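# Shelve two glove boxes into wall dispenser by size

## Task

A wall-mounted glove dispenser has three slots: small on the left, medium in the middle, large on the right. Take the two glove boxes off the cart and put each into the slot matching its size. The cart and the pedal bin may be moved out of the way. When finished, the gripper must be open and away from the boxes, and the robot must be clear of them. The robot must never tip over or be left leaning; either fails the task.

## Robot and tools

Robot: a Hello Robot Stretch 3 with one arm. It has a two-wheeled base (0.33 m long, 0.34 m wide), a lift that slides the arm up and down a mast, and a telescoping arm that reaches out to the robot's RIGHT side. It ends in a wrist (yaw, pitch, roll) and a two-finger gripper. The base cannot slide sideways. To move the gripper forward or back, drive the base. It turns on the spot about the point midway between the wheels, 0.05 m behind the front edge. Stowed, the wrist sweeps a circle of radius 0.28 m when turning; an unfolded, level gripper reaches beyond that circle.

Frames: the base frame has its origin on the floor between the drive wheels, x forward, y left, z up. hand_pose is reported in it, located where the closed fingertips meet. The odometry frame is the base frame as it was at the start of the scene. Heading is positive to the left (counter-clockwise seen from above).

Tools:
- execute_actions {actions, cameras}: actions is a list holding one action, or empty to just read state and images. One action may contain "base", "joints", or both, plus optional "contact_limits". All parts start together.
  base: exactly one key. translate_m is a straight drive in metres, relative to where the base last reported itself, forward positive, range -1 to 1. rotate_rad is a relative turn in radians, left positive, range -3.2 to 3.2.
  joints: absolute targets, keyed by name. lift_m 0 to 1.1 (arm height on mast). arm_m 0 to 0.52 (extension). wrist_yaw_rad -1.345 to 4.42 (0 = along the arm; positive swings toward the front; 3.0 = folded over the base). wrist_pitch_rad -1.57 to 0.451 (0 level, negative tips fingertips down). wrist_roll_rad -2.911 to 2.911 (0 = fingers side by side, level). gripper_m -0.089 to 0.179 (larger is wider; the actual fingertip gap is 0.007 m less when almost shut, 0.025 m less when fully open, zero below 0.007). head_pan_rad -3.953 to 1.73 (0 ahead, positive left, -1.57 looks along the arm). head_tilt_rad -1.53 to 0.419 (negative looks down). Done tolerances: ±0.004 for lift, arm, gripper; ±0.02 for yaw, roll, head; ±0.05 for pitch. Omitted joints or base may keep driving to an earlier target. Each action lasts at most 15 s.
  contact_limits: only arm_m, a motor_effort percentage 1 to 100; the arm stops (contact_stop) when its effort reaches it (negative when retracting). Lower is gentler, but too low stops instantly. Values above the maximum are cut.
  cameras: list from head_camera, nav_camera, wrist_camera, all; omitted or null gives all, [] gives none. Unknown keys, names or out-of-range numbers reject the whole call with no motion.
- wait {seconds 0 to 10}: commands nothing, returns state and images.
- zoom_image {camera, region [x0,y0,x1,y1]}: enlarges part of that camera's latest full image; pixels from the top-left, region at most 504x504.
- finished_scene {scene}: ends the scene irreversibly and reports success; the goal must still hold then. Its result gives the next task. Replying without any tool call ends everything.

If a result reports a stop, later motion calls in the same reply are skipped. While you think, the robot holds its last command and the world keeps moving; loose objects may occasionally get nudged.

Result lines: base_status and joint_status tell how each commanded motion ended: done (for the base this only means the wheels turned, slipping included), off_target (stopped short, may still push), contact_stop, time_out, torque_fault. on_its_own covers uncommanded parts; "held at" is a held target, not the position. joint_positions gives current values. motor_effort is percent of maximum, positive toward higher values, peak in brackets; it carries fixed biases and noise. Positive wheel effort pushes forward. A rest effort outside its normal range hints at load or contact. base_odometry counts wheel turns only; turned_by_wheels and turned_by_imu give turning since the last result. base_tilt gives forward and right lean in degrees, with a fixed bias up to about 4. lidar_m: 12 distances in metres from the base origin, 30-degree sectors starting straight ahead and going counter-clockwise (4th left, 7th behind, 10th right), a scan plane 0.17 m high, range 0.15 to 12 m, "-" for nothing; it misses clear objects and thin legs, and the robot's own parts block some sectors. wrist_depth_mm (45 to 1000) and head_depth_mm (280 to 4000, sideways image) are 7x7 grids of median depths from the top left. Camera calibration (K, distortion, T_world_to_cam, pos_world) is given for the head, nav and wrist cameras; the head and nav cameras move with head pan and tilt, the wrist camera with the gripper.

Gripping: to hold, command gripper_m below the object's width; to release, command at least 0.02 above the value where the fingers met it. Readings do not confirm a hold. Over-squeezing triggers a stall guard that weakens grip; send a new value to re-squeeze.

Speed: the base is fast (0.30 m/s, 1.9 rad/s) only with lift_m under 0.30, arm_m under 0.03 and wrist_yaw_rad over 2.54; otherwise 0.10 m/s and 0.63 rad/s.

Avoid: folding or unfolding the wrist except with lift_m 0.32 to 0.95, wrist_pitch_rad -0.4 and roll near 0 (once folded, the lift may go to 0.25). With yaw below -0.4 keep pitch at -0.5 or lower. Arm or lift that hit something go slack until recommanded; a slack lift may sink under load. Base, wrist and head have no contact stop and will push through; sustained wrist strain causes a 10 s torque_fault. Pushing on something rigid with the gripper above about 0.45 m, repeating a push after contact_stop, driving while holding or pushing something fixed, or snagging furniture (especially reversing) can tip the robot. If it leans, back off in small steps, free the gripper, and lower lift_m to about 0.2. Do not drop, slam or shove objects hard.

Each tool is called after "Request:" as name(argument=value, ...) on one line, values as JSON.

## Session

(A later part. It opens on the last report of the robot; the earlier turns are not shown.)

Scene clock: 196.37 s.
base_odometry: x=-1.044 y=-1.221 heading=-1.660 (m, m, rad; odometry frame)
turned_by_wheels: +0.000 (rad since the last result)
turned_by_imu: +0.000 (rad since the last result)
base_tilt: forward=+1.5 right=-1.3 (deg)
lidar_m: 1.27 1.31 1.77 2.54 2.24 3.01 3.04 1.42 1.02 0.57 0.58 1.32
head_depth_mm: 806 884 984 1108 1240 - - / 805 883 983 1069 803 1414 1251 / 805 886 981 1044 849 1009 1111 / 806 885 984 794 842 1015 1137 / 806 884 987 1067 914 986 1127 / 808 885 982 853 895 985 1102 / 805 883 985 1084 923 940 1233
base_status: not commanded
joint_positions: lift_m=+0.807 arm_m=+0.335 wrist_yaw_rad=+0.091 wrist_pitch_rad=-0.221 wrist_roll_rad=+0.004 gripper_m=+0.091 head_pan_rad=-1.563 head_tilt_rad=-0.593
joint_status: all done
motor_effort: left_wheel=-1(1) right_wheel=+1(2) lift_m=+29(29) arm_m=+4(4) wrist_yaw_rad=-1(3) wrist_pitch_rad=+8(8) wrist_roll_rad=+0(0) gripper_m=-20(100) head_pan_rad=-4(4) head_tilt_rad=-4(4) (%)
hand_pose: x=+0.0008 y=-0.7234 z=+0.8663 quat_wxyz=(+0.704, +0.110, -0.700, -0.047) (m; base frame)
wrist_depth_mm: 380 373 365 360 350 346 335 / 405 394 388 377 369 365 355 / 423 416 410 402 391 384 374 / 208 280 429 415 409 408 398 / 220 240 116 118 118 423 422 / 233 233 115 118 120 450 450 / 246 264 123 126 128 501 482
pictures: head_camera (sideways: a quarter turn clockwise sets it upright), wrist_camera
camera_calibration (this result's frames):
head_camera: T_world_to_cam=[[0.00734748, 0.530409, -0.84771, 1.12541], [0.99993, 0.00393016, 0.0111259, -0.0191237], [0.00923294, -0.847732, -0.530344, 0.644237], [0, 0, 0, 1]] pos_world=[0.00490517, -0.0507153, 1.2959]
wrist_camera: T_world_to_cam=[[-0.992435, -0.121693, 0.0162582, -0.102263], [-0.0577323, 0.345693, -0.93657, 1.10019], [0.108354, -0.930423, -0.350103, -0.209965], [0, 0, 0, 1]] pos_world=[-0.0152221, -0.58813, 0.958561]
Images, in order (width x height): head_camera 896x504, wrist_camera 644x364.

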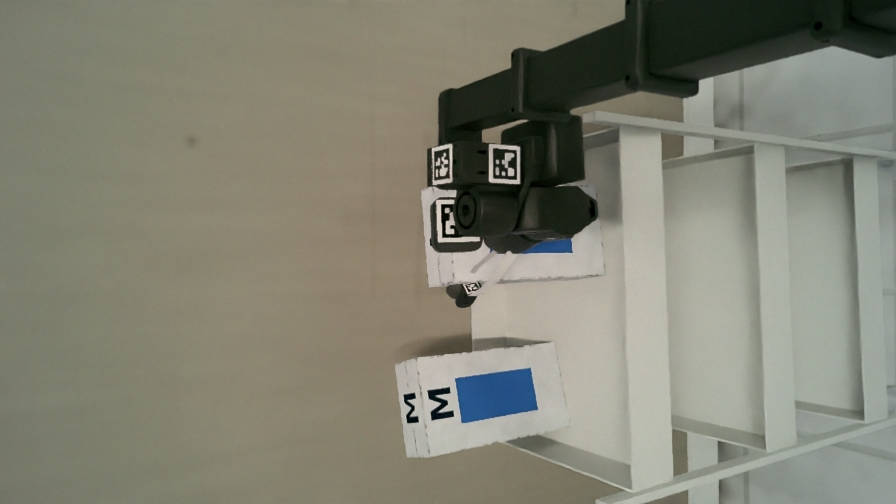

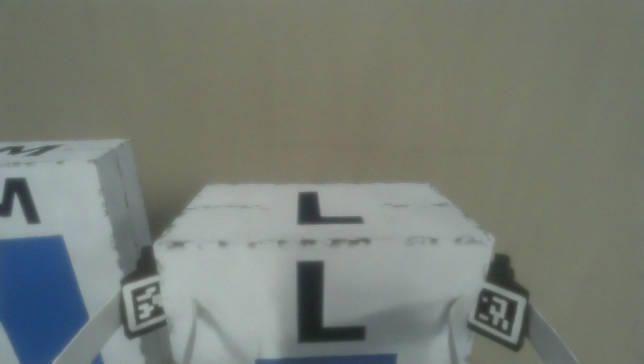

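Request:
execute_actions(actions=[{"joints": {"lift_m": 0.92}}], cameras=["head_camera", "wrist_camera"])

Scene clock: 204.63 s.
base_odometry: x=-1.044 y=-1.221 heading=-1.660 (m, m, rad; odometry frame)
turned_by_wheels: +0.000 (rad since the last result)
turned_by_imu: +0.000 (rad since the last result)
base_tilt: forward=+1.5 right=-1.3 (deg)
lidar_m: 1.27 1.31 1.77 2.54 2.25 3.00 3.04 1.42 1.02 0.57 0.58 1.32
head_depth_mm: 804 887 971 - 1303 1431 1262 / 805 885 955 1140 1246 1422 1255 / 803 885 954 - 875 1004 1105 / 805 883 957 737 852 1008 1119 / 804 884 982 1066 914 985 1127 / 804 885 983 848 902 984 1107 / 805 880 988 1084 920 941 1237
base_status: not commanded
joint_positions: lift_m=+0.920 arm_m=+0.335 wrist_yaw_rad=+0.091 wrist_pitch_rad=-0.265 wrist_roll_rad=+0.004 gripper_m=+0.091 head_pan_rad=-1.563 head_tilt_rad=-0.593
joint_status: all done
motor_effort: left_wheel=-1(1) right_wheel=+1(1) lift_m=+53(53) arm_m=+4(4) wrist_yaw_rad=-1(2) wrist_pitch_rad=+23(25) wrist_roll_rad=+0(0) gripper_m=-20(20) head_pan_rad=-4(5) head_tilt_rad=-4(4) (%)
hand_pose: x=+0.0004 y=-0.7197 z=+0.9678 quat_wxyz=(+0.703, +0.125, -0.697, -0.062) (m; base frame)
wrist_depth_mm: 381 371 362 355 351 342 338 / 408 397 387 377 369 368 355 / 433 423 412 404 392 386 377 / 472 455 432 419 418 413 403 / 493 300 118 119 120 442 432 / 244 245 118 120 122 459 473 / 256 276 124 127 129 530 501
pictures: head_camera (sideways: a quarter turn clockwise sets it upright), wrist_camera
camera_calibration (this result's frames):
head_camera: T_world_to_cam=[[0.00734747, 0.530412, -0.847708, 1.12541], [0.99993, 0.00393014, 0.0111259, -0.0191237], [0.00923293, -0.847731, -0.530346, 0.644239], [0, 0, 0, 1]] pos_world=[0.00490517, -0.0507152, 1.2959]
wrist_camera: T_world_to_cam=[[-0.992388, -0.122251, 0.0148776, -0.102895], [-0.0614141, 0.38655, -0.920221, 1.20754], [0.106747, -0.91413, -0.391115, -0.119503], [0, 0, 0, 1]] pos_world=[-0.0151955, -0.588596, 1.066]
Images, in order (width x height): head_camera 896x504, wrist_camera 644x364.

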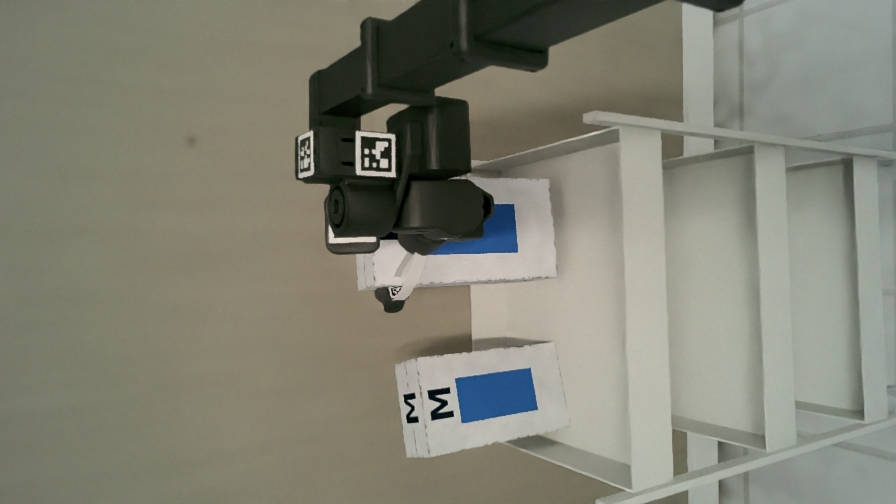

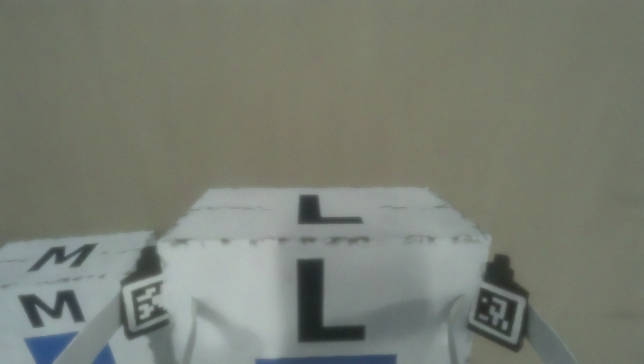

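Request:
execute_actions(actions=[{"joints": {"arm_m": 0.005, "wrist_pitch_rad": -0.15, "wrist_yaw_rad": 0.0}}], cameras=["wrist_camera"])

Request:
execute_actions(actions=[{"base": {"rotate_rad": 0.90}, "joints": {"lift_m": 1.07}}], cameras=[])

Request:
execute_actions(actions=[{"base": {"translate_m": 1.0}}], cameras=[])

Request:
execute_actions(actions=[{"base": {"rotate_rad": 0.69}, "joints": {"head_pan_rad": -1.57, "head_tilt_rad": -0.7}}])

Scene clock: 244.23 s.
base_odometry: x=-1.044 y=-1.221 heading=-1.660 (m, m, rad; odometry frame)
turned_by_wheels: +0.000 (rad since the last result)
turned_by_imu: +0.000 (rad since the last result)
base_tilt: forward=+1.5 right=-1.2 (deg)
lidar_m: 1.27 1.31 1.77 2.54 2.25 3.01 3.02 1.41 1.02 0.57 0.58 1.33
head_depth_mm: 802 888 988 1104 1271 - - / 802 891 987 1112 436 1415 - / 810 885 983 1067 427 - - / 804 883 987 1070 423 454 1098 / 804 886 978 1074 915 985 1141 / 804 884 985 850 901 986 1107 / 806 885 982 1091 916 945 1236
base_status: not commanded
joint_positions: lift_m=+0.920 arm_m=+0.005 wrist_yaw_rad=+0.000 wrist_pitch_rad=-0.220 wrist_roll_rad=+0.004 gripper_m=+0.091 head_pan_rad=-1.563 head_tilt_rad=-0.593
joint_status: wrist_pitch_rad off_target (ended at -0.220, target -0.150); the others done
motor_effort: left_wheel=-1(1) right_wheel=+2(2) lift_m=+53(53) arm_m=-2(3) wrist_yaw_rad=+0(5) wrist_pitch_rad=+25(28) wrist_roll_rad=+0(0) gripper_m=-19(19) head_pan_rad=-4(4) head_tilt_rad=-3(4) (%)
hand_pose: x=-0.0214 y=-0.3950 z=+0.9787 quat_wxyz=(+0.702, +0.078, -0.704, -0.078) (m; base frame)
wrist_depth_mm: 646 649 638 637 654 656 653 / 674 686 680 681 682 699 695 / 714 716 719 726 724 728 732 / 759 755 548 758 767 781 783 / 804 793 118 119 119 824 842 / 874 852 118 120 122 864 888 / 900 412 124 126 128 993 960
pictures: wrist_camera
camera_calibration (this result's frames):
wrist_camera: T_world_to_cam=[[-0.999381, -0.0311835, 0.0162839, -0.0505682], [-0.0261456, 0.348693, -0.936872, 1.09284], [0.0235368, -0.936718, -0.349292, 0.13232], [0, 0, 0, 1]] pos_world=[-0.0250783, -0.258697, 1.0709]
Images, in order (width x height): wrist_camera 644x364.

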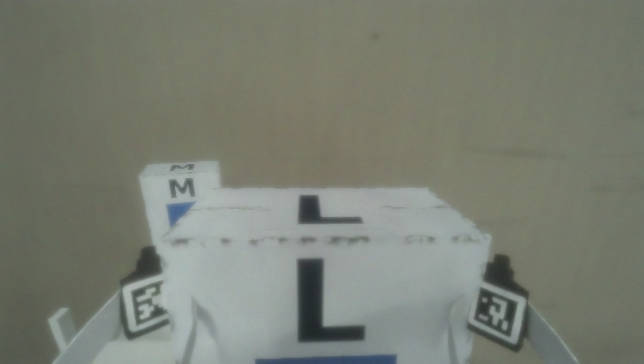

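Scene clock: 246.60 s.
base_odometry: x=-1.044 y=-1.221 heading=-0.760 (m, m, rad; odometry frame)
turned_by_wheels: +0.900 (rad since the last result)
turned_by_imu: +0.890 (rad since the last result)
base_tilt: forward=+1.5 right=-1.2 (deg)
lidar_m: 1.56 2.77 2.25 2.67 3.33 1.69 1.08 0.57 0.57 1.21 1.27 1.28
head_depth_mm: 965 1013 - - - - 1079 / 1068 1120 - - - - 1183 / 1178 1257 - - - - 1234 / 1309 1436 1530 347 397 1390 1260 / 1270 1370 1490 1666 1817 1515 1259 / 1179 1276 1386 1526 1703 1516 1258 / 1108 1193 1292 1405 1567 1518 1257
base_status: done
joint_positions: lift_m=+1.070 arm_m=+0.005 wrist_yaw_rad=+0.000 wrist_pitch_rad=-0.220 wrist_roll_rad=+0.004 gripper_m=+0.091 head_pan_rad=-1.563 head_tilt_rad=-0.593
joint_status: all done
motor_effort: left_wheel=-1(5) right_wheel=+2(6) lift_m=+53(55) arm_m=-2(2) wrist_yaw_rad=+0(0) wrist_pitch_rad=+25(26) wrist_roll_rad=+0(0) gripper_m=-19(18) head_pan_rad=-4(4) head_tilt_rad=-3(3) (%)
hand_pose: x=-0.0214 y=-0.3950 z=+1.1287 quat_wxyz=(+0.702, +0.078, -0.704, -0.078) (m; base frame)
wrist_depth_mm: 773 867 - - 850 678 569 / 779 898 - - 887 699 586 / 805 944 - - 927 722 595 / 851 993 - - 890 759 624 / 876 - 118 119 120 752 633 / 927 970 118 120 122 511 493 / 921 - 124 127 129 584 482
pictures: none
No camera images: the call's "cameras" was empty. Leave "cameras" out to get every camera's image.

Scene clock: 257.77 s.
base_odometry: x=-0.320 y=-1.910 heading=-0.760 (m, m, rad; odometry frame)
turned_by_wheels: +0.000 (rad since the last result)
turned_by_imu: +0.002 (rad since the last result)
base_tilt: forward=+1.5 right=-1.2 (deg)
lidar_m: 0.79 1.57 2.01 1.86 3.64 2.98 1.48 1.37 1.09 0.70 0.64 0.64
head_depth_mm: 858 937 - - - - 1225 / 776 838 - - - - 1202 / 713 765 - - - - 1228 / 659 717 739 348 396 1175 1245 / 611 667 721 811 916 1047 1183 / 569 618 676 743 823 930 1064 / 534 575 624 682 753 840 947
base_status: done
joint_positions: lift_m=+1.070 arm_m=+0.005 wrist_yaw_rad=+0.000 wrist_pitch_rad=-0.220 wrist_roll_rad=+0.004 gripper_m=+0.091 head_pan_rad=-1.563 head_tilt_rad=-0.593
joint_status: not commanded
motor_effort: left_wheel=-1(2) right_wheel=+2(6) lift_m=+53(53) arm_m=-3(3) wrist_yaw_rad=+0(0) wrist_pitch_rad=+25(25) wrist_roll_rad=+0(0) gripper_m=-19(19) head_pan_rad=-4(4) head_tilt_rad=-4(4) (%)
hand_pose: x=-0.0214 y=-0.3950 z=+1.1287 quat_wxyz=(+0.702, +0.078, -0.704, -0.078) (m; base frame)
wrist_depth_mm: 324 364 430 528 670 934 - / 340 380 446 557 715 - - / 346 395 473 595 776 - - / 358 411 464 575 787 - - / 373 417 118 118 120 - - / 384 412 118 120 122 - - / 396 464 124 126 129 - -
pictures: none
No camera images: the call's "cameras" was empty. Leave "cameras" out to get every camera's image.

Scene clock: 259.80 s.
base_odometry: x=-0.320 y=-1.910 heading=-0.070 (m, m, rad; odometry frame)
turned_by_wheels: +0.690 (rad since the last result)
turned_by_imu: +0.682 (rad since the last result)
base_tilt: forward=+1.4 right=-1.3 (deg)
lidar_m: 2.00 1.87 1.98 3.64 2.48 1.37 1.37 0.90 0.66 0.64 0.66 0.91
head_depth_mm: 498 - - - - 1107 1196 / 498 - - - - 1152 1200 / 502 - - - - 1149 1192 / 511 561 334 381 431 1089 1197 / 512 572 625 749 843 1086 1195 / 513 574 650 753 846 1097 1200 / 514 575 653 738 848 1095 1201
base_status: done
joint_positions: lift_m=+1.070 arm_m=+0.005 wrist_yaw_rad=+0.000 wrist_pitch_rad=-0.220 wrist_roll_rad=+0.004 gripper_m=+0.091 head_pan_rad=-1.563 head_tilt_rad=-0.691
joint_status: all done
motor_effort: left_wheel=-1(5) right_wheel=+2(5) lift_m=+53(53) arm_m=-3(2) wrist_yaw_rad=-1(0) wrist_pitch_rad=+25(25) wrist_roll_rad=+0(0) gripper_m=-19(20) head_pan_rad=-4(6) head_tilt_rad=-5(17) (%)
hand_pose: x=-0.0214 y=-0.3950 z=+1.1287 quat_wxyz=(+0.702, +0.078, -0.704, -0.078) (m; base frame)
wrist_depth_mm: 347 346 344 343 343 341 341 / 366 364 362 360 364 365 364 / 386 384 387 385 379 381 379 / 413 411 399 399 394 407 402 / 440 426 118 119 120 426 435 / 477 454 118 120 122 454 463 / 508 381 124 126 129 503 497
pictures: head_camera (sideways: a quarter turn clockwise sets it upright), nav_camera (sideways: a quarter turn counterclockwise sets it upright), wrist_camera
camera_calibration (this result's frames):
head_camera: T_world_to_cam=[[0.0067353, 0.611289, -0.791379, 1.05198], [0.999939, 0.0028346, 0.0106999, -0.0185676], [0.00878394, -0.791403, -0.611232, 0.749474], [0, 0, 0, 1]] pos_world=[0.00489776, -0.0498734, 1.29081]
nav_camera: T_world_to_cam=[[0.0496026, -0.670518, 0.740233, -0.921188], [-0.998602, -0.0197507, 0.0490252, -0.00455193], [-0.0182521, -0.74163, -0.67056, 0.834125], [0, 0, 0, 1]] pos_world=[0.0563723, 0.000849692, 1.24145]
wrist_camera: T_world_to_cam=[[-0.999383, -0.0311083, 0.0162865, -0.0530028], [-0.0261205, 0.348643, -0.936892, 1.23339], [0.023467, -0.936739, -0.34924, 0.184646], [0, 0, 0, 1]] pos_world=[-0.0250863, -0.258697, 1.2209]
Images, in order (width x height): head_camera 896x504, nav_camera 672x504, wrist_camera 644x364.

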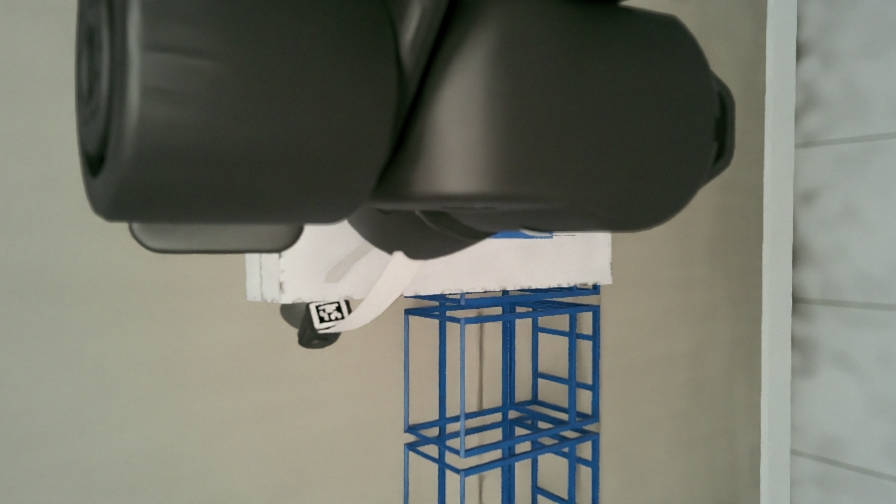

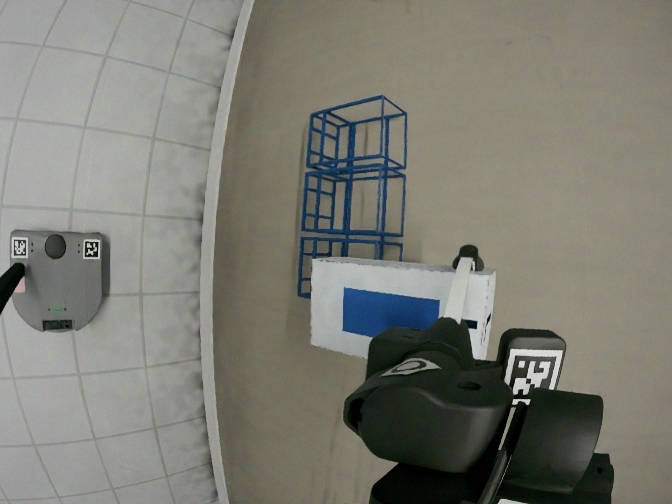

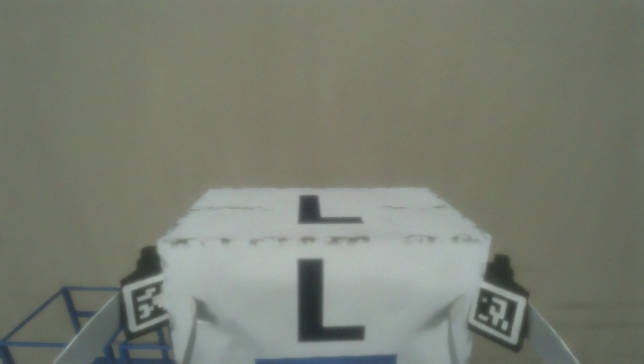

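Request:
execute_actions(actions=[{"base": {"translate_m": 0.035}, "joints": {"wrist_yaw_rad": -0.065, "wrist_pitch_rad": -0.09, "arm_m": 0.2}}])

Scene clock: 306.33 s.
base_odometry: x=-0.285 y=-1.912 heading=-0.070 (m, m, rad; odometry frame)
turned_by_wheels: +0.000 (rad since the last result)
turned_by_imu: +0.000 (rad since the last result)
base_tilt: forward=+1.5 right=-1.2 (deg)
lidar_m: 1.96 1.84 1.93 3.64 2.51 1.42 1.40 0.90 0.66 0.64 0.66 0.91
head_depth_mm: - - 648 740 877 1071 1192 / - - 633 729 880 1076 1198 / - - 564 743 839 1078 1202 / 505 545 575 735 840 1086 1193 / 511 572 648 750 845 1091 1201 / 513 574 650 746 842 1099 1200 / 514 575 654 755 868 1100 1204
base_status: done
joint_positions: lift_m=+1.070 arm_m=+0.200 wrist_yaw_rad=-0.065 wrist_pitch_rad=-0.163 wrist_roll_rad=+0.004 gripper_m=+0.091 head_pan_rad=-1.563 head_tilt_rad=-0.692
joint_status: wrist_pitch_rad off_target (ended at -0.163, target -0.090); the others done
motor_effort: left_wheel=-1(3) right_wheel=+1(7) lift_m=+53(53) arm_m=+4(4) wrist_yaw_rad=-1(3) wrist_pitch_rad=+26(29) wrist_roll_rad=+0(0) gripper_m=-19(19) head_pan_rad=-4(4) head_tilt_rad=-5(4) (%)
hand_pose: x=-0.0376 y=-0.5931 z=+1.1429 quat_wxyz=(+0.701, +0.035, -0.707, -0.081) (m; base frame)
wrist_depth_mm: 166 168 171 172 176 178 182 / 174 175 178 181 184 188 190 / 181 184 188 191 193 198 199 / 191 193 195 195 200 208 210 / 201 201 117 119 119 218 223 / 212 210 118 120 122 229 238 / 222 229 124 126 129 251 252
pictures: head_camera (sideways: a quarter turn clockwise sets it upright), nav_camera (sideways: a quarter turn counterclockwise sets it upright), wrist_camera
camera_calibration (this result's frames):
head_camera: T_world_to_cam=[[0.0067744, 0.611396, -0.791295, 1.05187], [0.999939, 0.00276781, 0.0106992, -0.0185667], [0.0087316, -0.79132, -0.61134, 0.749615], [0, 0, 0, 1]] pos_world=[0.00489449, -0.0498718, 1.29081]
nav_camera: T_world_to_cam=[[0.0495596, -0.670622, 0.740142, -0.921068], [-0.998603, -0.0196922, 0.0490235, -0.00454976], [-0.0183013, -0.741537, -0.670662, 0.834258], [0, 0, 0, 1]] pos_world=[0.0563723, 0.000854679, 1.24145]
wrist_camera: T_world_to_cam=[[-0.99923, 0.0348586, 0.0180272, -0.0384141], [-0.0069239, 0.29556, -0.955299, 1.30557], [-0.0386285, -0.954688, -0.295091, -0.0705253], [0, 0, 0, 1]] pos_world=[-0.0320692, -0.451865, 1.22709]
Images, in order (width x height): head_camera 896x504, nav_camera 672x504, wrist_camera 644x364.

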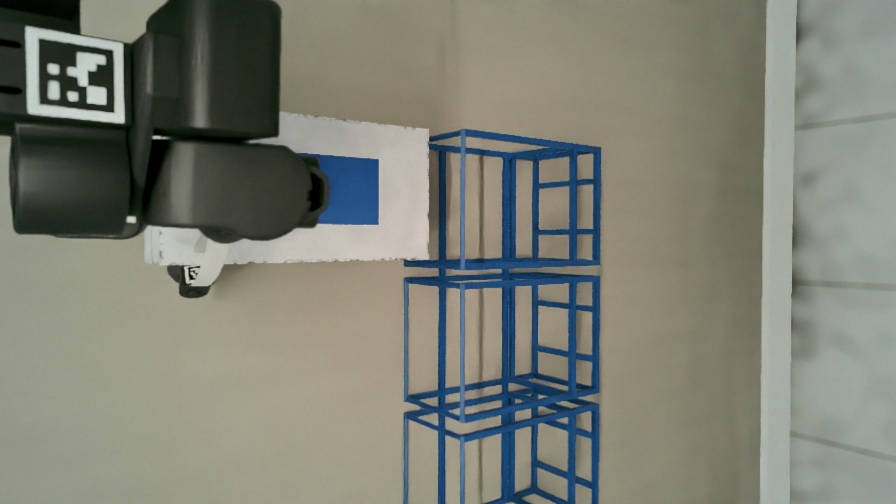

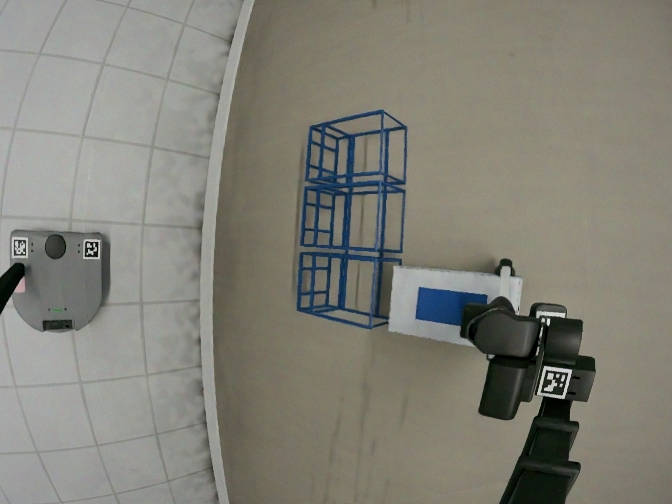

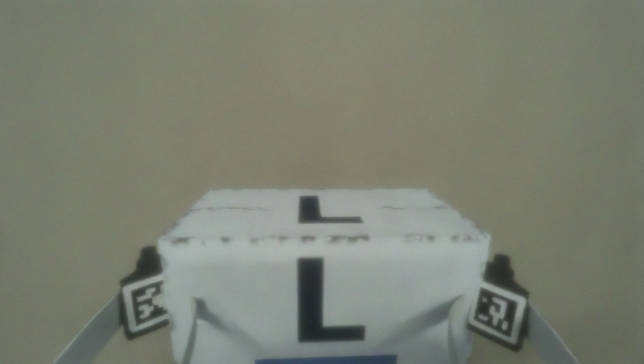

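Request:
zoom_image(camera="head_camera", region=[360, 100, 560, 300])

Region (360, 100, 560, 300) of head_camera's 896x504 image, scaled by 2.520, with more detail than that image has.

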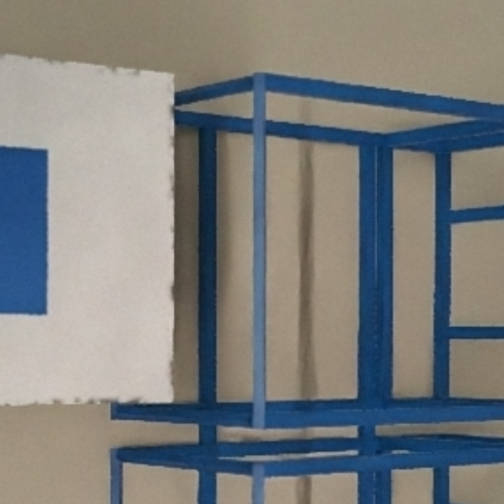

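Request:
execute_actions(actions=[{"base": {"translate_m": 0.003}, "joints": {"wrist_pitch_rad": -0.045, "lift_m": 1.04}}], cameras=["head_camera", "wrist_camera"])

Request:
zoom_image(camera="head_camera", region=[360, 100, 560, 300])

Scene clock: 347.00 s.
base_odometry: x=-0.282 y=-1.913 heading=-0.071 (m, m, rad; odometry frame)
turned_by_wheels: +0.000 (rad since the last result)
turned_by_imu: +0.000 (rad since the last result)
base_tilt: forward=+1.5 right=-1.2 (deg)
lidar_m: 1.97 1.84 1.93 3.63 2.53 1.42 1.40 0.90 0.66 0.64 0.66 0.91
head_depth_mm: 493 567 668 741 879 1079 1188 / 487 - 668 743 878 1077 1193 / 501 - - 746 820 1082 1203 / 511 543 618 702 845 1082 1200 / 512 571 647 750 844 1091 1193 / 512 572 652 739 827 1094 1195 / 514 576 653 757 870 1093 1197
base_status: done
joint_positions: lift_m=+1.040 arm_m=+0.200 wrist_yaw_rad=-0.065 wrist_pitch_rad=-0.118 wrist_roll_rad=+0.004 gripper_m=+0.091 head_pan_rad=-1.563 head_tilt_rad=-0.692
joint_status: wrist_pitch_rad off_target (ended at -0.118, target -0.045); the others done
motor_effort: left_wheel=-1(2) right_wheel=+1(5) lift_m=+33(45) arm_m=+5(3) wrist_yaw_rad=-1(1) wrist_pitch_rad=+26(29) wrist_roll_rad=+0(0) gripper_m=-19(19) head_pan_rad=-4(4) head_tilt_rad=-5(4) (%)
hand_pose: x=-0.0378 y=-0.5958 z=+1.1247 quat_wxyz=(+0.703, +0.019, -0.708, -0.065) (m; base frame)
wrist_depth_mm: 168 169 173 175 178 181 184 / 175 177 179 183 186 188 192 / 182 184 188 191 193 196 201 / 191 192 193 195 199 207 210 / 197 199 117 118 120 213 220 / 206 204 118 120 122 223 232 / 215 221 124 126 129 241 244
pictures: head_camera (sideways: a quarter turn clockwise sets it upright), wrist_camera
camera_calibration (this result's frames):
head_camera: T_world_to_cam=[[0.0067744, 0.611396, -0.791296, 1.05187], [0.999939, 0.00276781, 0.0106992, -0.0185667], [0.0087316, -0.79132, -0.61134, 0.749615], [0, 0, 0, 1]] pos_world=[0.00489449, -0.0498718, 1.29081]
wrist_camera: T_world_to_cam=[[-0.999179, 0.0356, 0.0193474, -0.0391836], [-0.00973094, 0.252687, -0.967499, 1.27703], [-0.0393318, -0.966893, -0.252133, -0.134071], [0, 0, 0, 1]] pos_world=[-0.031998, -0.450927, 1.20248]
Images, in order (width x height): head_camera 896x504, wrist_camera 644x364.

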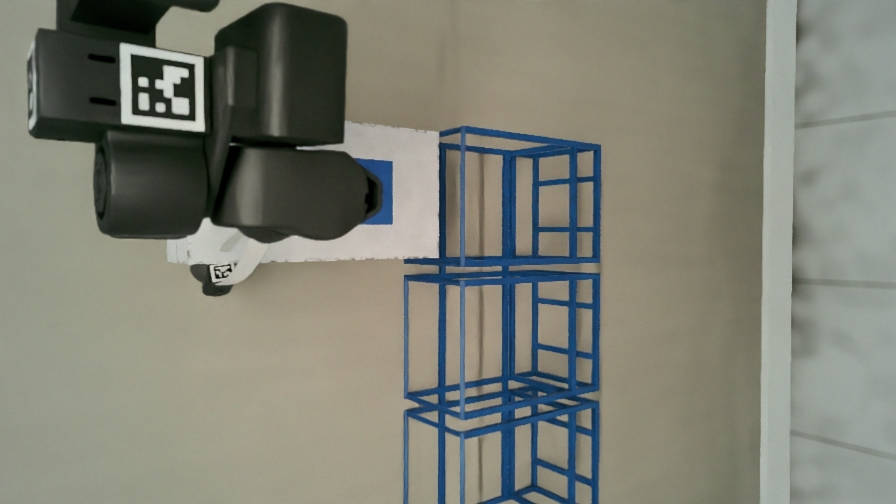

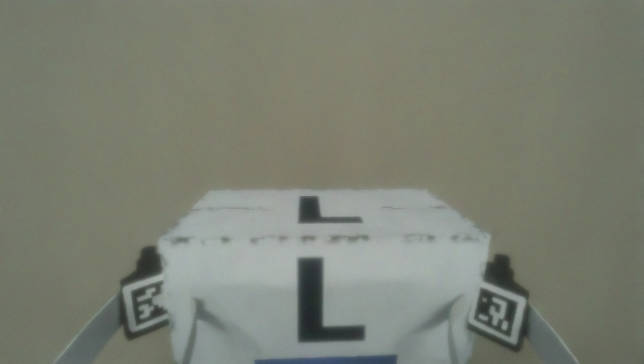

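Region (360, 100, 560, 300) of head_camera's 896x504 image, scaled by 2.520, with more detail than that image has.

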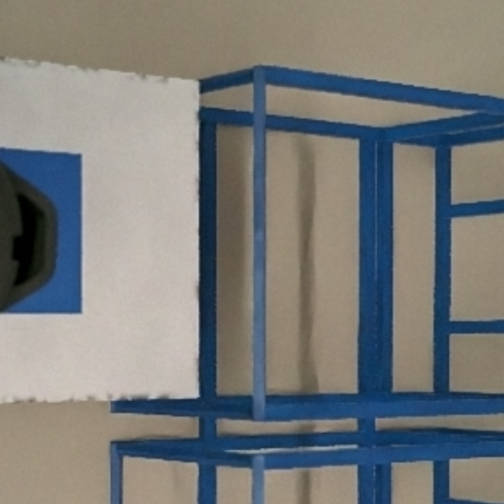

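Request:
execute_actions(actions=[{"joints": {"arm_m": 0.205}}], cameras=[])

Request:
execute_actions(actions=[{"joints": {"lift_m": 1.0}}], cameras=["head_camera", "wrist_camera"])

Request:
zoom_image(camera="head_camera", region=[360, 100, 560, 300])

Scene clock: 364.27 s.
base_odometry: x=-0.282 y=-1.913 heading=-0.071 (m, m, rad; odometry frame)
turned_by_wheels: +0.000 (rad since the last result)
turned_by_imu: +0.000 (rad since the last result)
base_tilt: forward=+1.5 right=-1.2 (deg)
lidar_m: 1.96 1.84 1.93 3.65 2.52 1.41 1.41 0.90 0.66 0.64 0.66 0.91
head_depth_mm: 494 565 669 742 881 1068 1188 / - - 670 742 879 1078 1197 / 502 - - 745 817 1082 1192 / 510 544 613 702 842 1090 1197 / 512 572 649 751 841 1089 1192 / 512 573 650 732 823 1091 1206 / 514 576 652 755 871 1097 1194
base_status: not commanded
joint_positions: lift_m=+1.040 arm_m=+0.205 wrist_yaw_rad=-0.065 wrist_pitch_rad=-0.118 wrist_roll_rad=+0.004 gripper_m=+0.091 head_pan_rad=-1.563 head_tilt_rad=-0.692
joint_status: all done
motor_effort: left_wheel=-1(1) right_wheel=+1(1) lift_m=+33(33) arm_m=+4(5) wrist_yaw_rad=+0(0) wrist_pitch_rad=+26(27) wrist_roll_rad=+0(0) gripper_m=-19(19) head_pan_rad=-4(4) head_tilt_rad=-4(5) (%)
hand_pose: x=-0.0378 y=-0.6008 z=+1.1247 quat_wxyz=(+0.703, +0.019, -0.708, -0.065) (m; base frame)
wrist_depth_mm: 164 166 169 171 174 176 179 / 170 172 175 178 181 184 187 / 177 178 182 186 188 192 196 / 184 187 187 190 195 200 204 / 193 194 118 118 120 209 214 / 202 200 118 120 122 220 225 / 210 214 124 126 128 235 237
pictures: none
No camera images: the call's "cameras" was empty. Leave "cameras" out to get every camera's image.

Scene clock: 365.43 s.
base_odometry: x=-0.282 y=-1.913 heading=-0.071 (m, m, rad; odometry frame)
turned_by_wheels: +0.000 (rad since the last result)
turned_by_imu: +0.000 (rad since the last result)
base_tilt: forward=+1.5 right=-1.2 (deg)
lidar_m: 1.96 1.84 1.93 3.66 2.52 1.41 1.40 0.90 0.66 0.64 0.66 0.91
head_depth_mm: 508 - 645 750 879 1069 1194 / 510 - - 761 881 1073 1197 / 510 551 - 655 816 1078 1191 / 510 560 621 658 841 1086 1193 / 512 572 649 750 844 1088 1203 / 512 573 650 733 821 1093 1203 / 514 574 651 753 871 1099 1196
base_status: not commanded
joint_positions: lift_m=+1.000 arm_m=+0.205 wrist_yaw_rad=-0.065 wrist_pitch_rad=-0.118 wrist_roll_rad=+0.004 gripper_m=+0.091 head_pan_rad=-1.563 head_tilt_rad=-0.692
joint_status: all done
motor_effort: left_wheel=-1(0) right_wheel=+1(1) lift_m=+34(35) arm_m=+4(4) wrist_yaw_rad=-1(1) wrist_pitch_rad=+27(26) wrist_roll_rad=+0(0) gripper_m=-18(20) head_pan_rad=-4(4) head_tilt_rad=-5(4) (%)
hand_pose: x=-0.0378 y=-0.6008 z=+1.0847 quat_wxyz=(+0.703, +0.019, -0.708, -0.065) (m; base frame)
wrist_depth_mm: 163 165 168 172 174 177 178 / 170 172 175 177 180 183 187 / 177 180 183 185 188 191 195 / 185 187 187 190 195 200 204 / 191 194 117 118 120 209 214 / 202 201 118 120 122 217 225 / 209 216 123 126 129 234 238
pictures: head_camera (sideways: a quarter turn clockwise sets it upright), wrist_camera
camera_calibration (this result's frames):
head_camera: T_world_to_cam=[[0.00677448, 0.611397, -0.791295, 1.05187], [0.999939, 0.00276769, 0.0106992, -0.0185667], [0.00873151, -0.79132, -0.611341, 0.749615], [0, 0, 0, 1]] pos_world=[0.00489448, -0.0498718, 1.29081]
wrist_camera: T_world_to_cam=[[-0.999179, 0.0355992, 0.0193474, -0.0382322], [-0.00973483, 0.252597, -0.967523, 1.23958], [-0.0393301, -0.966916, -0.252043, -0.149097], [0, 0, 0, 1]] pos_world=[-0.0319977, -0.455918, 1.16248]
Images, in order (width x height): head_camera 896x504, wrist_camera 644x364.

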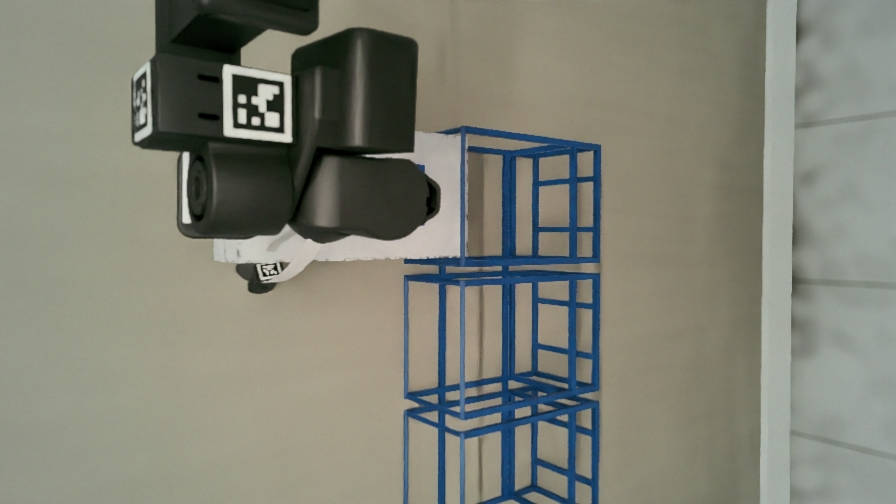

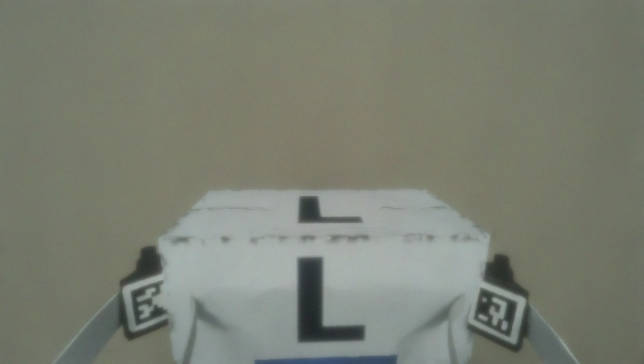

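Region (360, 100, 560, 300) of head_camera's 896x504 image, scaled by 2.520, with more detail than that image has.

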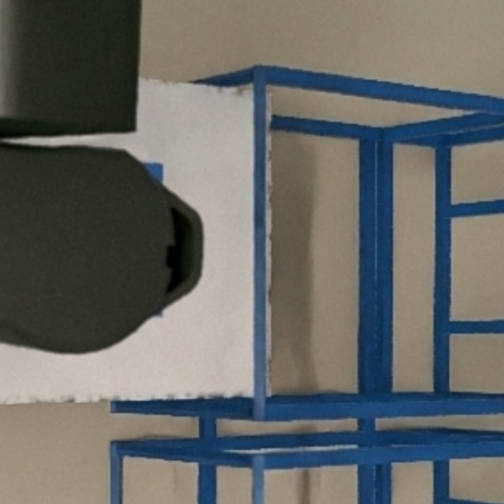

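Request:
execute_actions(actions=[{"joints": {"lift_m": 0.85}}])

Scene clock: 373.80 s.
base_odometry: x=-0.282 y=-1.913 heading=-0.071 (m, m, rad; odometry frame)
turned_by_wheels: +0.000 (rad since the last result)
turned_by_imu: +0.000 (rad since the last result)
base_tilt: forward=+1.5 right=-1.2 (deg)
lidar_m: 1.96 1.84 1.93 3.65 2.52 1.42 1.40 0.90 0.66 0.64 0.66 0.91
head_depth_mm: 508 567 641 710 - 1107 1186 / 508 570 643 713 - 1080 1194 / 509 569 634 - - 1084 1192 / 511 571 635 643 832 1092 1189 / 512 574 650 752 841 1089 1202 / 512 573 650 736 821 1100 1188 / 514 574 652 751 871 1097 1207
base_status: not commanded
joint_positions: lift_m=+0.850 arm_m=+0.205 wrist_yaw_rad=-0.065 wrist_pitch_rad=-0.118 wrist_roll_rad=+0.004 gripper_m=+0.091 head_pan_rad=-1.563 head_tilt_rad=-0.692
joint_status: all done
motor_effort: left_wheel=-1(1) right_wheel=+1(1) lift_m=+33(33) arm_m=+4(4) wrist_yaw_rad=+0(1) wrist_pitch_rad=+27(27) wrist_roll_rad=+0(0) gripper_m=-19(18) head_pan_rad=-4(4) head_tilt_rad=-5(5) (%)
hand_pose: x=-0.0377 y=-0.6008 z=+0.9347 quat_wxyz=(+0.703, +0.019, -0.708, -0.065) (m; base frame)
wrist_depth_mm: 164 166 168 171 173 176 179 / 170 173 175 177 181 184 187 / 177 179 183 186 188 192 196 / 184 186 187 191 194 200 205 / 192 194 117 118 119 209 215 / 202 199 118 120 122 218 226 / 210 212 124 126 128 235 237
pictures: head_camera (sideways: a quarter turn clockwise sets it upright), nav_camera (sideways: a quarter turn counterclockwise sets it upright), wrist_camera
camera_calibration (this result's frames):
head_camera: T_world_to_cam=[[0.0067744, 0.611396, -0.791295, 1.05187], [0.999939, 0.00276781, 0.0106992, -0.0185667], [0.0087316, -0.79132, -0.61134, 0.749615], [0, 0, 0, 1]] pos_world=[0.00489449, -0.0498718, 1.29081]
nav_camera: T_world_to_cam=[[0.0495596, -0.670622, 0.740141, -0.921068], [-0.998603, -0.0196922, 0.0490235, -0.00454976], [-0.0183013, -0.741537, -0.670662, 0.834258], [0, 0, 0, 1]] pos_world=[0.0563723, 0.000854686, 1.24145]
wrist_camera: T_world_to_cam=[[-0.999187, 0.0353596, 0.0193448, -0.0354117], [-0.00979287, 0.252595, -0.967523, 1.09446], [-0.0390976, -0.966926, -0.252043, -0.1869], [0, 0, 0, 1]] pos_world=[-0.0319724, -0.455921, 1.01249]
Images, in order (width x height): head_camera 896x504, nav_camera 672x504, wrist_camera 644x364.

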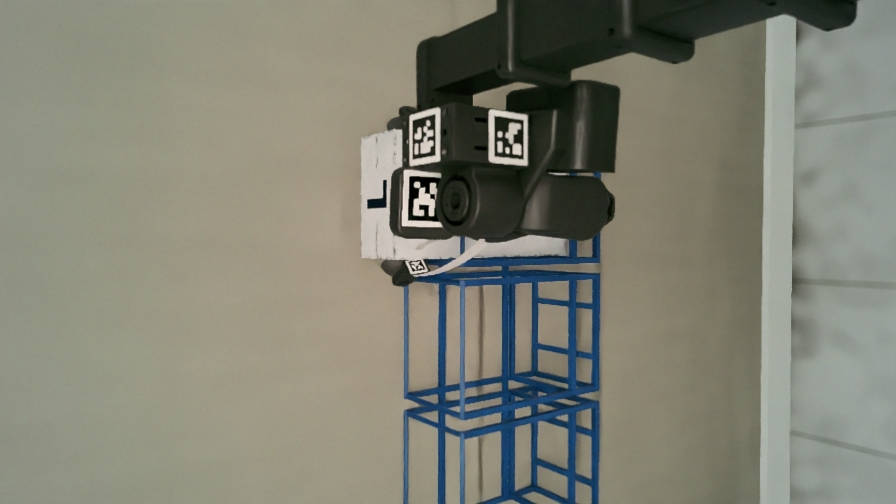

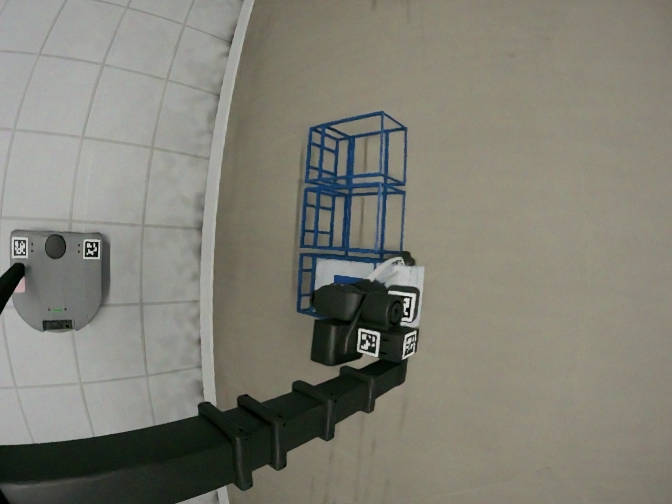

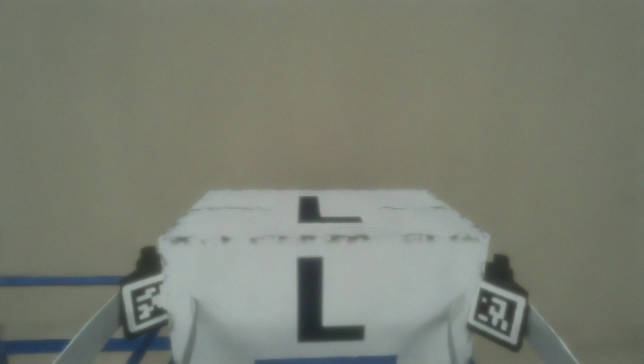

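Request:
execute_actions(actions=[{"joints": {"lift_m": 0.83}}], cameras=["wrist_camera"])

Scene clock: 378.33 s.
base_odometry: x=-0.282 y=-1.913 heading=-0.071 (m, m, rad; odometry frame)
turned_by_wheels: +0.000 (rad since the last result)
turned_by_imu: +0.000 (rad since the last result)
base_tilt: forward=+1.5 right=-1.3 (deg)
lidar_m: 1.96 1.84 1.92 3.65 2.51 1.42 1.40 0.90 0.66 0.64 0.66 0.91
head_depth_mm: 508 568 644 726 - - 1195 / 508 568 642 706 - 1077 1191 / 511 569 646 - - 1085 1194 / 512 571 648 642 834 1093 1201 / 513 575 650 752 847 1089 1192 / 513 575 653 736 799 1096 1206 / 513 574 651 755 869 1099 1202
base_status: not commanded
joint_positions: lift_m=+0.830 arm_m=+0.205 wrist_yaw_rad=-0.065 wrist_pitch_rad=-0.086 wrist_roll_rad=+0.005 gripper_m=+0.091 head_pan_rad=-1.563 head_tilt_rad=-0.692
joint_status: all done
motor_effort: left_wheel=-1(1) right_wheel=+1(1) lift_m=+28(32) arm_m=+4(4) wrist_yaw_rad=+0(1) wrist_pitch_rad=+15(26) wrist_roll_rad=+0(0) gripper_m=-19(19) head_pan_rad=-4(4) head_tilt_rad=-4(5) (%)
hand_pose: x=-0.0378 y=-0.6025 z=+0.9231 quat_wxyz=(+0.704, +0.008, -0.708, -0.053) (m; base frame)
wrist_depth_mm: 166 168 171 173 177 180 182 / 172 174 177 180 182 186 189 / 178 180 184 187 190 193 196 / 185 187 188 191 195 200 204 / 192 193 116 117 119 209 214 / 199 195 117 119 122 216 223 / 205 170 124 126 128 227 233
pictures: wrist_camera
camera_calibration (this result's frames):
wrist_camera: T_world_to_cam=[[-0.999152, 0.0360197, 0.0199223, -0.0353646], [-0.0114836, 0.220853, -0.975239, 1.0716], [-0.0395277, -0.974642, -0.220253, -0.225414], [0, 0, 0, 1]] pos_world=[-0.0319389, -0.455092, 0.996127]
Images, in order (width x height): wrist_camera 644x364.

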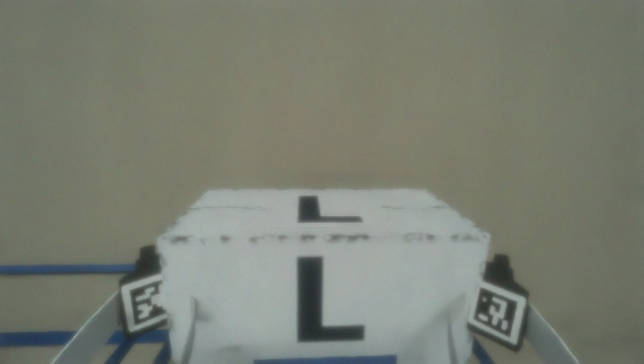

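Request:
execute_actions(actions=[{"joints": {"gripper_m": 0.13, "lift_m": 0.835}}], cameras=["wrist_camera"])

Scene clock: 386.23 s.
base_odometry: x=-0.282 y=-1.913 heading=-0.071 (m, m, rad; odometry frame)
turned_by_wheels: +0.000 (rad since the last result)
turned_by_imu: +0.000 (rad since the last result)
base_tilt: forward=+1.5 right=-1.2 (deg)
lidar_m: 1.97 1.84 1.92 3.65 2.52 1.42 1.40 0.90 0.66 0.64 0.66 0.91
head_depth_mm: 507 566 643 724 - 1144 1195 / 510 567 647 707 - 1080 1196 / 510 570 647 - - 1089 1188 / 512 571 646 659 831 1082 1202 / 513 571 650 750 843 1085 1201 / 514 574 649 736 823 1089 1202 / 514 574 652 752 871 1093 1199
base_status: not commanded
joint_positions: lift_m=+0.835 arm_m=+0.205 wrist_yaw_rad=-0.064 wrist_pitch_rad=-0.099 wrist_roll_rad=+0.005 gripper_m=+0.130 head_pan_rad=-1.563 head_tilt_rad=-0.692
joint_status: all done
motor_effort: left_wheel=-1(1) right_wheel=+1(1) lift_m=+51(52) arm_m=+4(3) wrist_yaw_rad=-2(2) wrist_pitch_rad=+20(21) wrist_roll_rad=+0(0) gripper_m=-4(87) head_pan_rad=-4(4) head_tilt_rad=-4(4) (%)
hand_pose: x=-0.0376 y=-0.6019 z=+0.9241 quat_wxyz=(+0.703, +0.012, -0.708, -0.058) (m; base frame)
wrist_depth_mm: 166 167 169 172 175 178 181 / 172 174 175 178 182 184 188 / 177 179 182 186 189 193 196 / 185 187 190 193 197 200 204 / 191 192 156 156 159 209 213 / 199 196 127 127 128 216 222 / 206 205 129 130 131 227 234
pictures: wrist_camera
camera_calibration (this result's frames):
wrist_camera: T_world_to_cam=[[-0.999197, 0.034992, 0.0195311, -0.03543], [-0.0108293, 0.233468, -0.972304, 1.07737], [-0.0385827, -0.971735, -0.232902, -0.21113], [0, 0, 0, 1]] pos_world=[-0.0318803, -0.455455, 0.999052]
Images, in order (width x height): wrist_camera 644x364.

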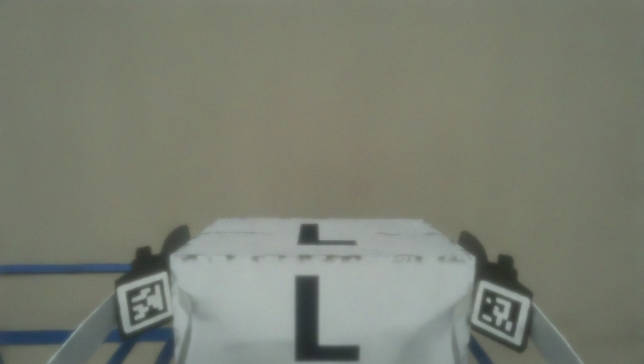

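Request:
execute_actions(actions=[{"joints": {"gripper_m": 0.179}}], cameras=["wrist_camera"])

Request:
execute_actions(actions=[{"joints": {"arm_m": 0.005, "lift_m": 0.85}}], cameras=["head_camera", "wrist_camera"])

Scene clock: 395.07 s.
base_odometry: x=-0.282 y=-1.913 heading=-0.071 (m, m, rad; odometry frame)
turned_by_wheels: +0.000 (rad since the last result)
turned_by_imu: +0.000 (rad since the last result)
base_tilt: forward=+1.5 right=-1.2 (deg)
lidar_m: 1.96 1.84 1.92 3.65 2.52 1.42 1.40 0.90 0.66 0.64 0.66 0.92
head_depth_mm: 508 567 642 725 - 1147 1198 / 508 568 645 699 - 1080 1196 / 510 569 647 - - 1081 1191 / 512 570 648 660 834 1091 1197 / 512 572 646 751 845 1096 1196 / 512 574 652 737 820 1096 1208 / 515 576 649 756 870 1100 1206
base_status: not commanded
joint_positions: lift_m=+0.835 arm_m=+0.205 wrist_yaw_rad=-0.064 wrist_pitch_rad=-0.071 wrist_roll_rad=+0.005 gripper_m=+0.179 head_pan_rad=-1.563 head_tilt_rad=-0.692
joint_status: all done
motor_effort: left_wheel=-1(1) right_wheel=+1(0) lift_m=+48(51) arm_m=+4(3) wrist_yaw_rad=-1(1) wrist_pitch_rad=+9(20) wrist_roll_rad=+0(0) gripper_m=+1(99) head_pan_rad=-4(4) head_tilt_rad=-4(4) (%)
hand_pose: x=-0.0376 y=-0.6031 z=+0.9313 quat_wxyz=(+0.704, +0.003, -0.708, -0.048) (m; base frame)
wrist_depth_mm: 167 169 172 174 177 180 183 / 172 174 177 180 183 186 190 / 178 181 183 187 189 193 196 / 184 187 190 192 196 199 204 / 191 193 194 197 201 207 212 / 195 197 124 125 126 210 220 / - 105 105 106 108 110 231
pictures: wrist_camera
camera_calibration (this result's frames):
wrist_camera: T_world_to_cam=[[-0.999161, 0.0355512, 0.020333, -0.0360156], [-0.0125748, 0.206188, -0.978432, 1.07383], [-0.0389768, -0.977866, -0.205568, -0.239873], [0, 0, 0, 1]] pos_world=[-0.0318317, -0.454694, 1.00209]
Images, in order (width x height): wrist_camera 644x364.

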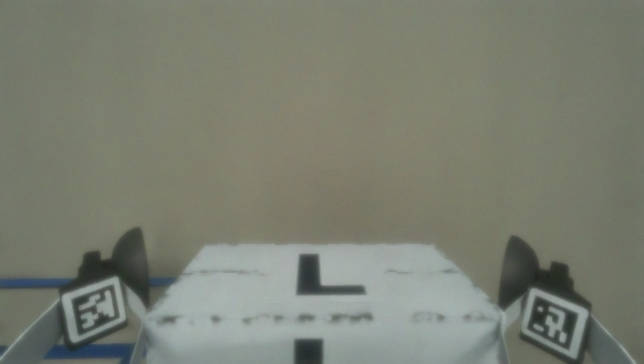

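Scene clock: 397.77 s.
base_odometry: x=-0.282 y=-1.913 heading=-0.071 (m, m, rad; odometry frame)
turned_by_wheels: +0.000 (rad since the last result)
turned_by_imu: +0.000 (rad since the last result)
base_tilt: forward=+1.5 right=-1.2 (deg)
lidar_m: 1.96 1.84 1.93 3.64 2.52 1.42 1.41 0.90 0.66 0.64 0.66 0.91
head_depth_mm: 509 568 644 743 901 1021 - / 510 566 646 725 879 1030 - / 511 569 645 635 713 - - / 511 570 647 651 737 1095 1199 / 514 572 650 751 842 1086 1205 / 513 572 653 735 803 1092 1203 / 515 575 652 755 872 1097 1202
base_status: not commanded
joint_positions: lift_m=+0.850 arm_m=+0.005 wrist_yaw_rad=-0.065 wrist_pitch_rad=-0.069 wrist_roll_rad=+0.005 gripper_m=+0.179 head_pan_rad=-1.563 head_tilt_rad=-0.692
joint_status: all done
motor_effort: left_wheel=-1(1) right_wheel=+1(1) lift_m=+48(49) arm_m=-2(2) wrist_yaw_rad=-1(1) wrist_pitch_rad=+8(9) wrist_roll_rad=+0(0) gripper_m=+1(0) head_pan_rad=-4(4) head_tilt_rad=-4(5) (%)
hand_pose: x=-0.0379 y=-0.4036 z=+0.9467 quat_wxyz=(+0.704, +0.002, -0.708, -0.048) (m; base frame)
wrist_depth_mm: 341 348 353 358 363 372 374 / 354 358 363 372 378 384 386 / 364 369 376 382 388 390 402 / 376 385 389 391 404 411 416 / 386 388 389 303 418 429 438 / 402 412 410 317 431 439 453 / 416 420 330 330 452 462 466
pictures: head_camera (sideways: a quarter turn clockwise sets it upright), wrist_camera
camera_calibration (this result's frames):
head_camera: T_world_to_cam=[[0.00677498, 0.611407, -0.791288, 1.05186], [0.999939, 0.0027666, 0.0106991, -0.0185667], [0.00873069, -0.791312, -0.61135, 0.749628], [0, 0, 0, 1]] pos_world=[0.00489443, -0.0498717, 1.29081]
wrist_camera: T_world_to_cam=[[-0.99913, 0.0363985, 0.020376, -0.0433297], [-0.0125025, 0.204712, -0.978742, 1.04747], [-0.039796, -0.978145, -0.204079, -0.0431854], [0, 0, 0, 1]] pos_world=[-0.0319146, -0.255093, 1.01727]
Images, in order (width x height): head_camera 896x504, wrist_camera 644x364.

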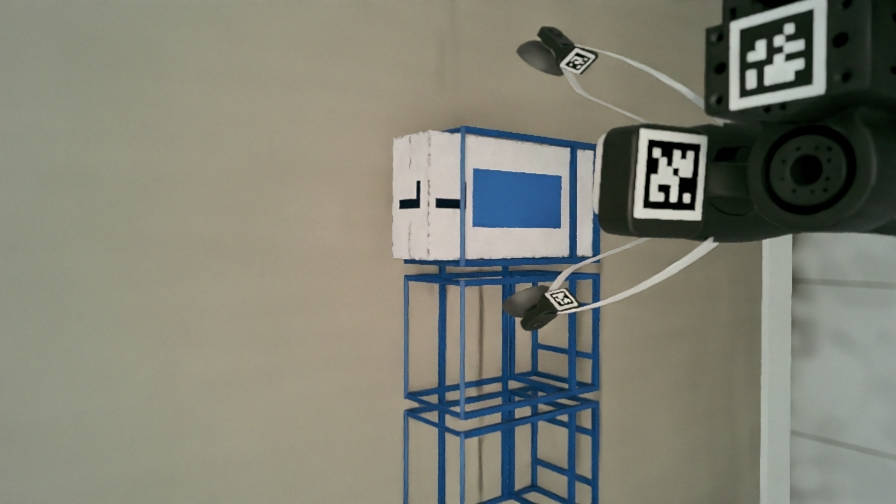

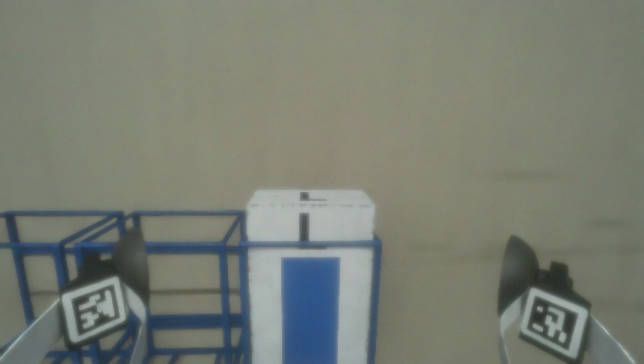

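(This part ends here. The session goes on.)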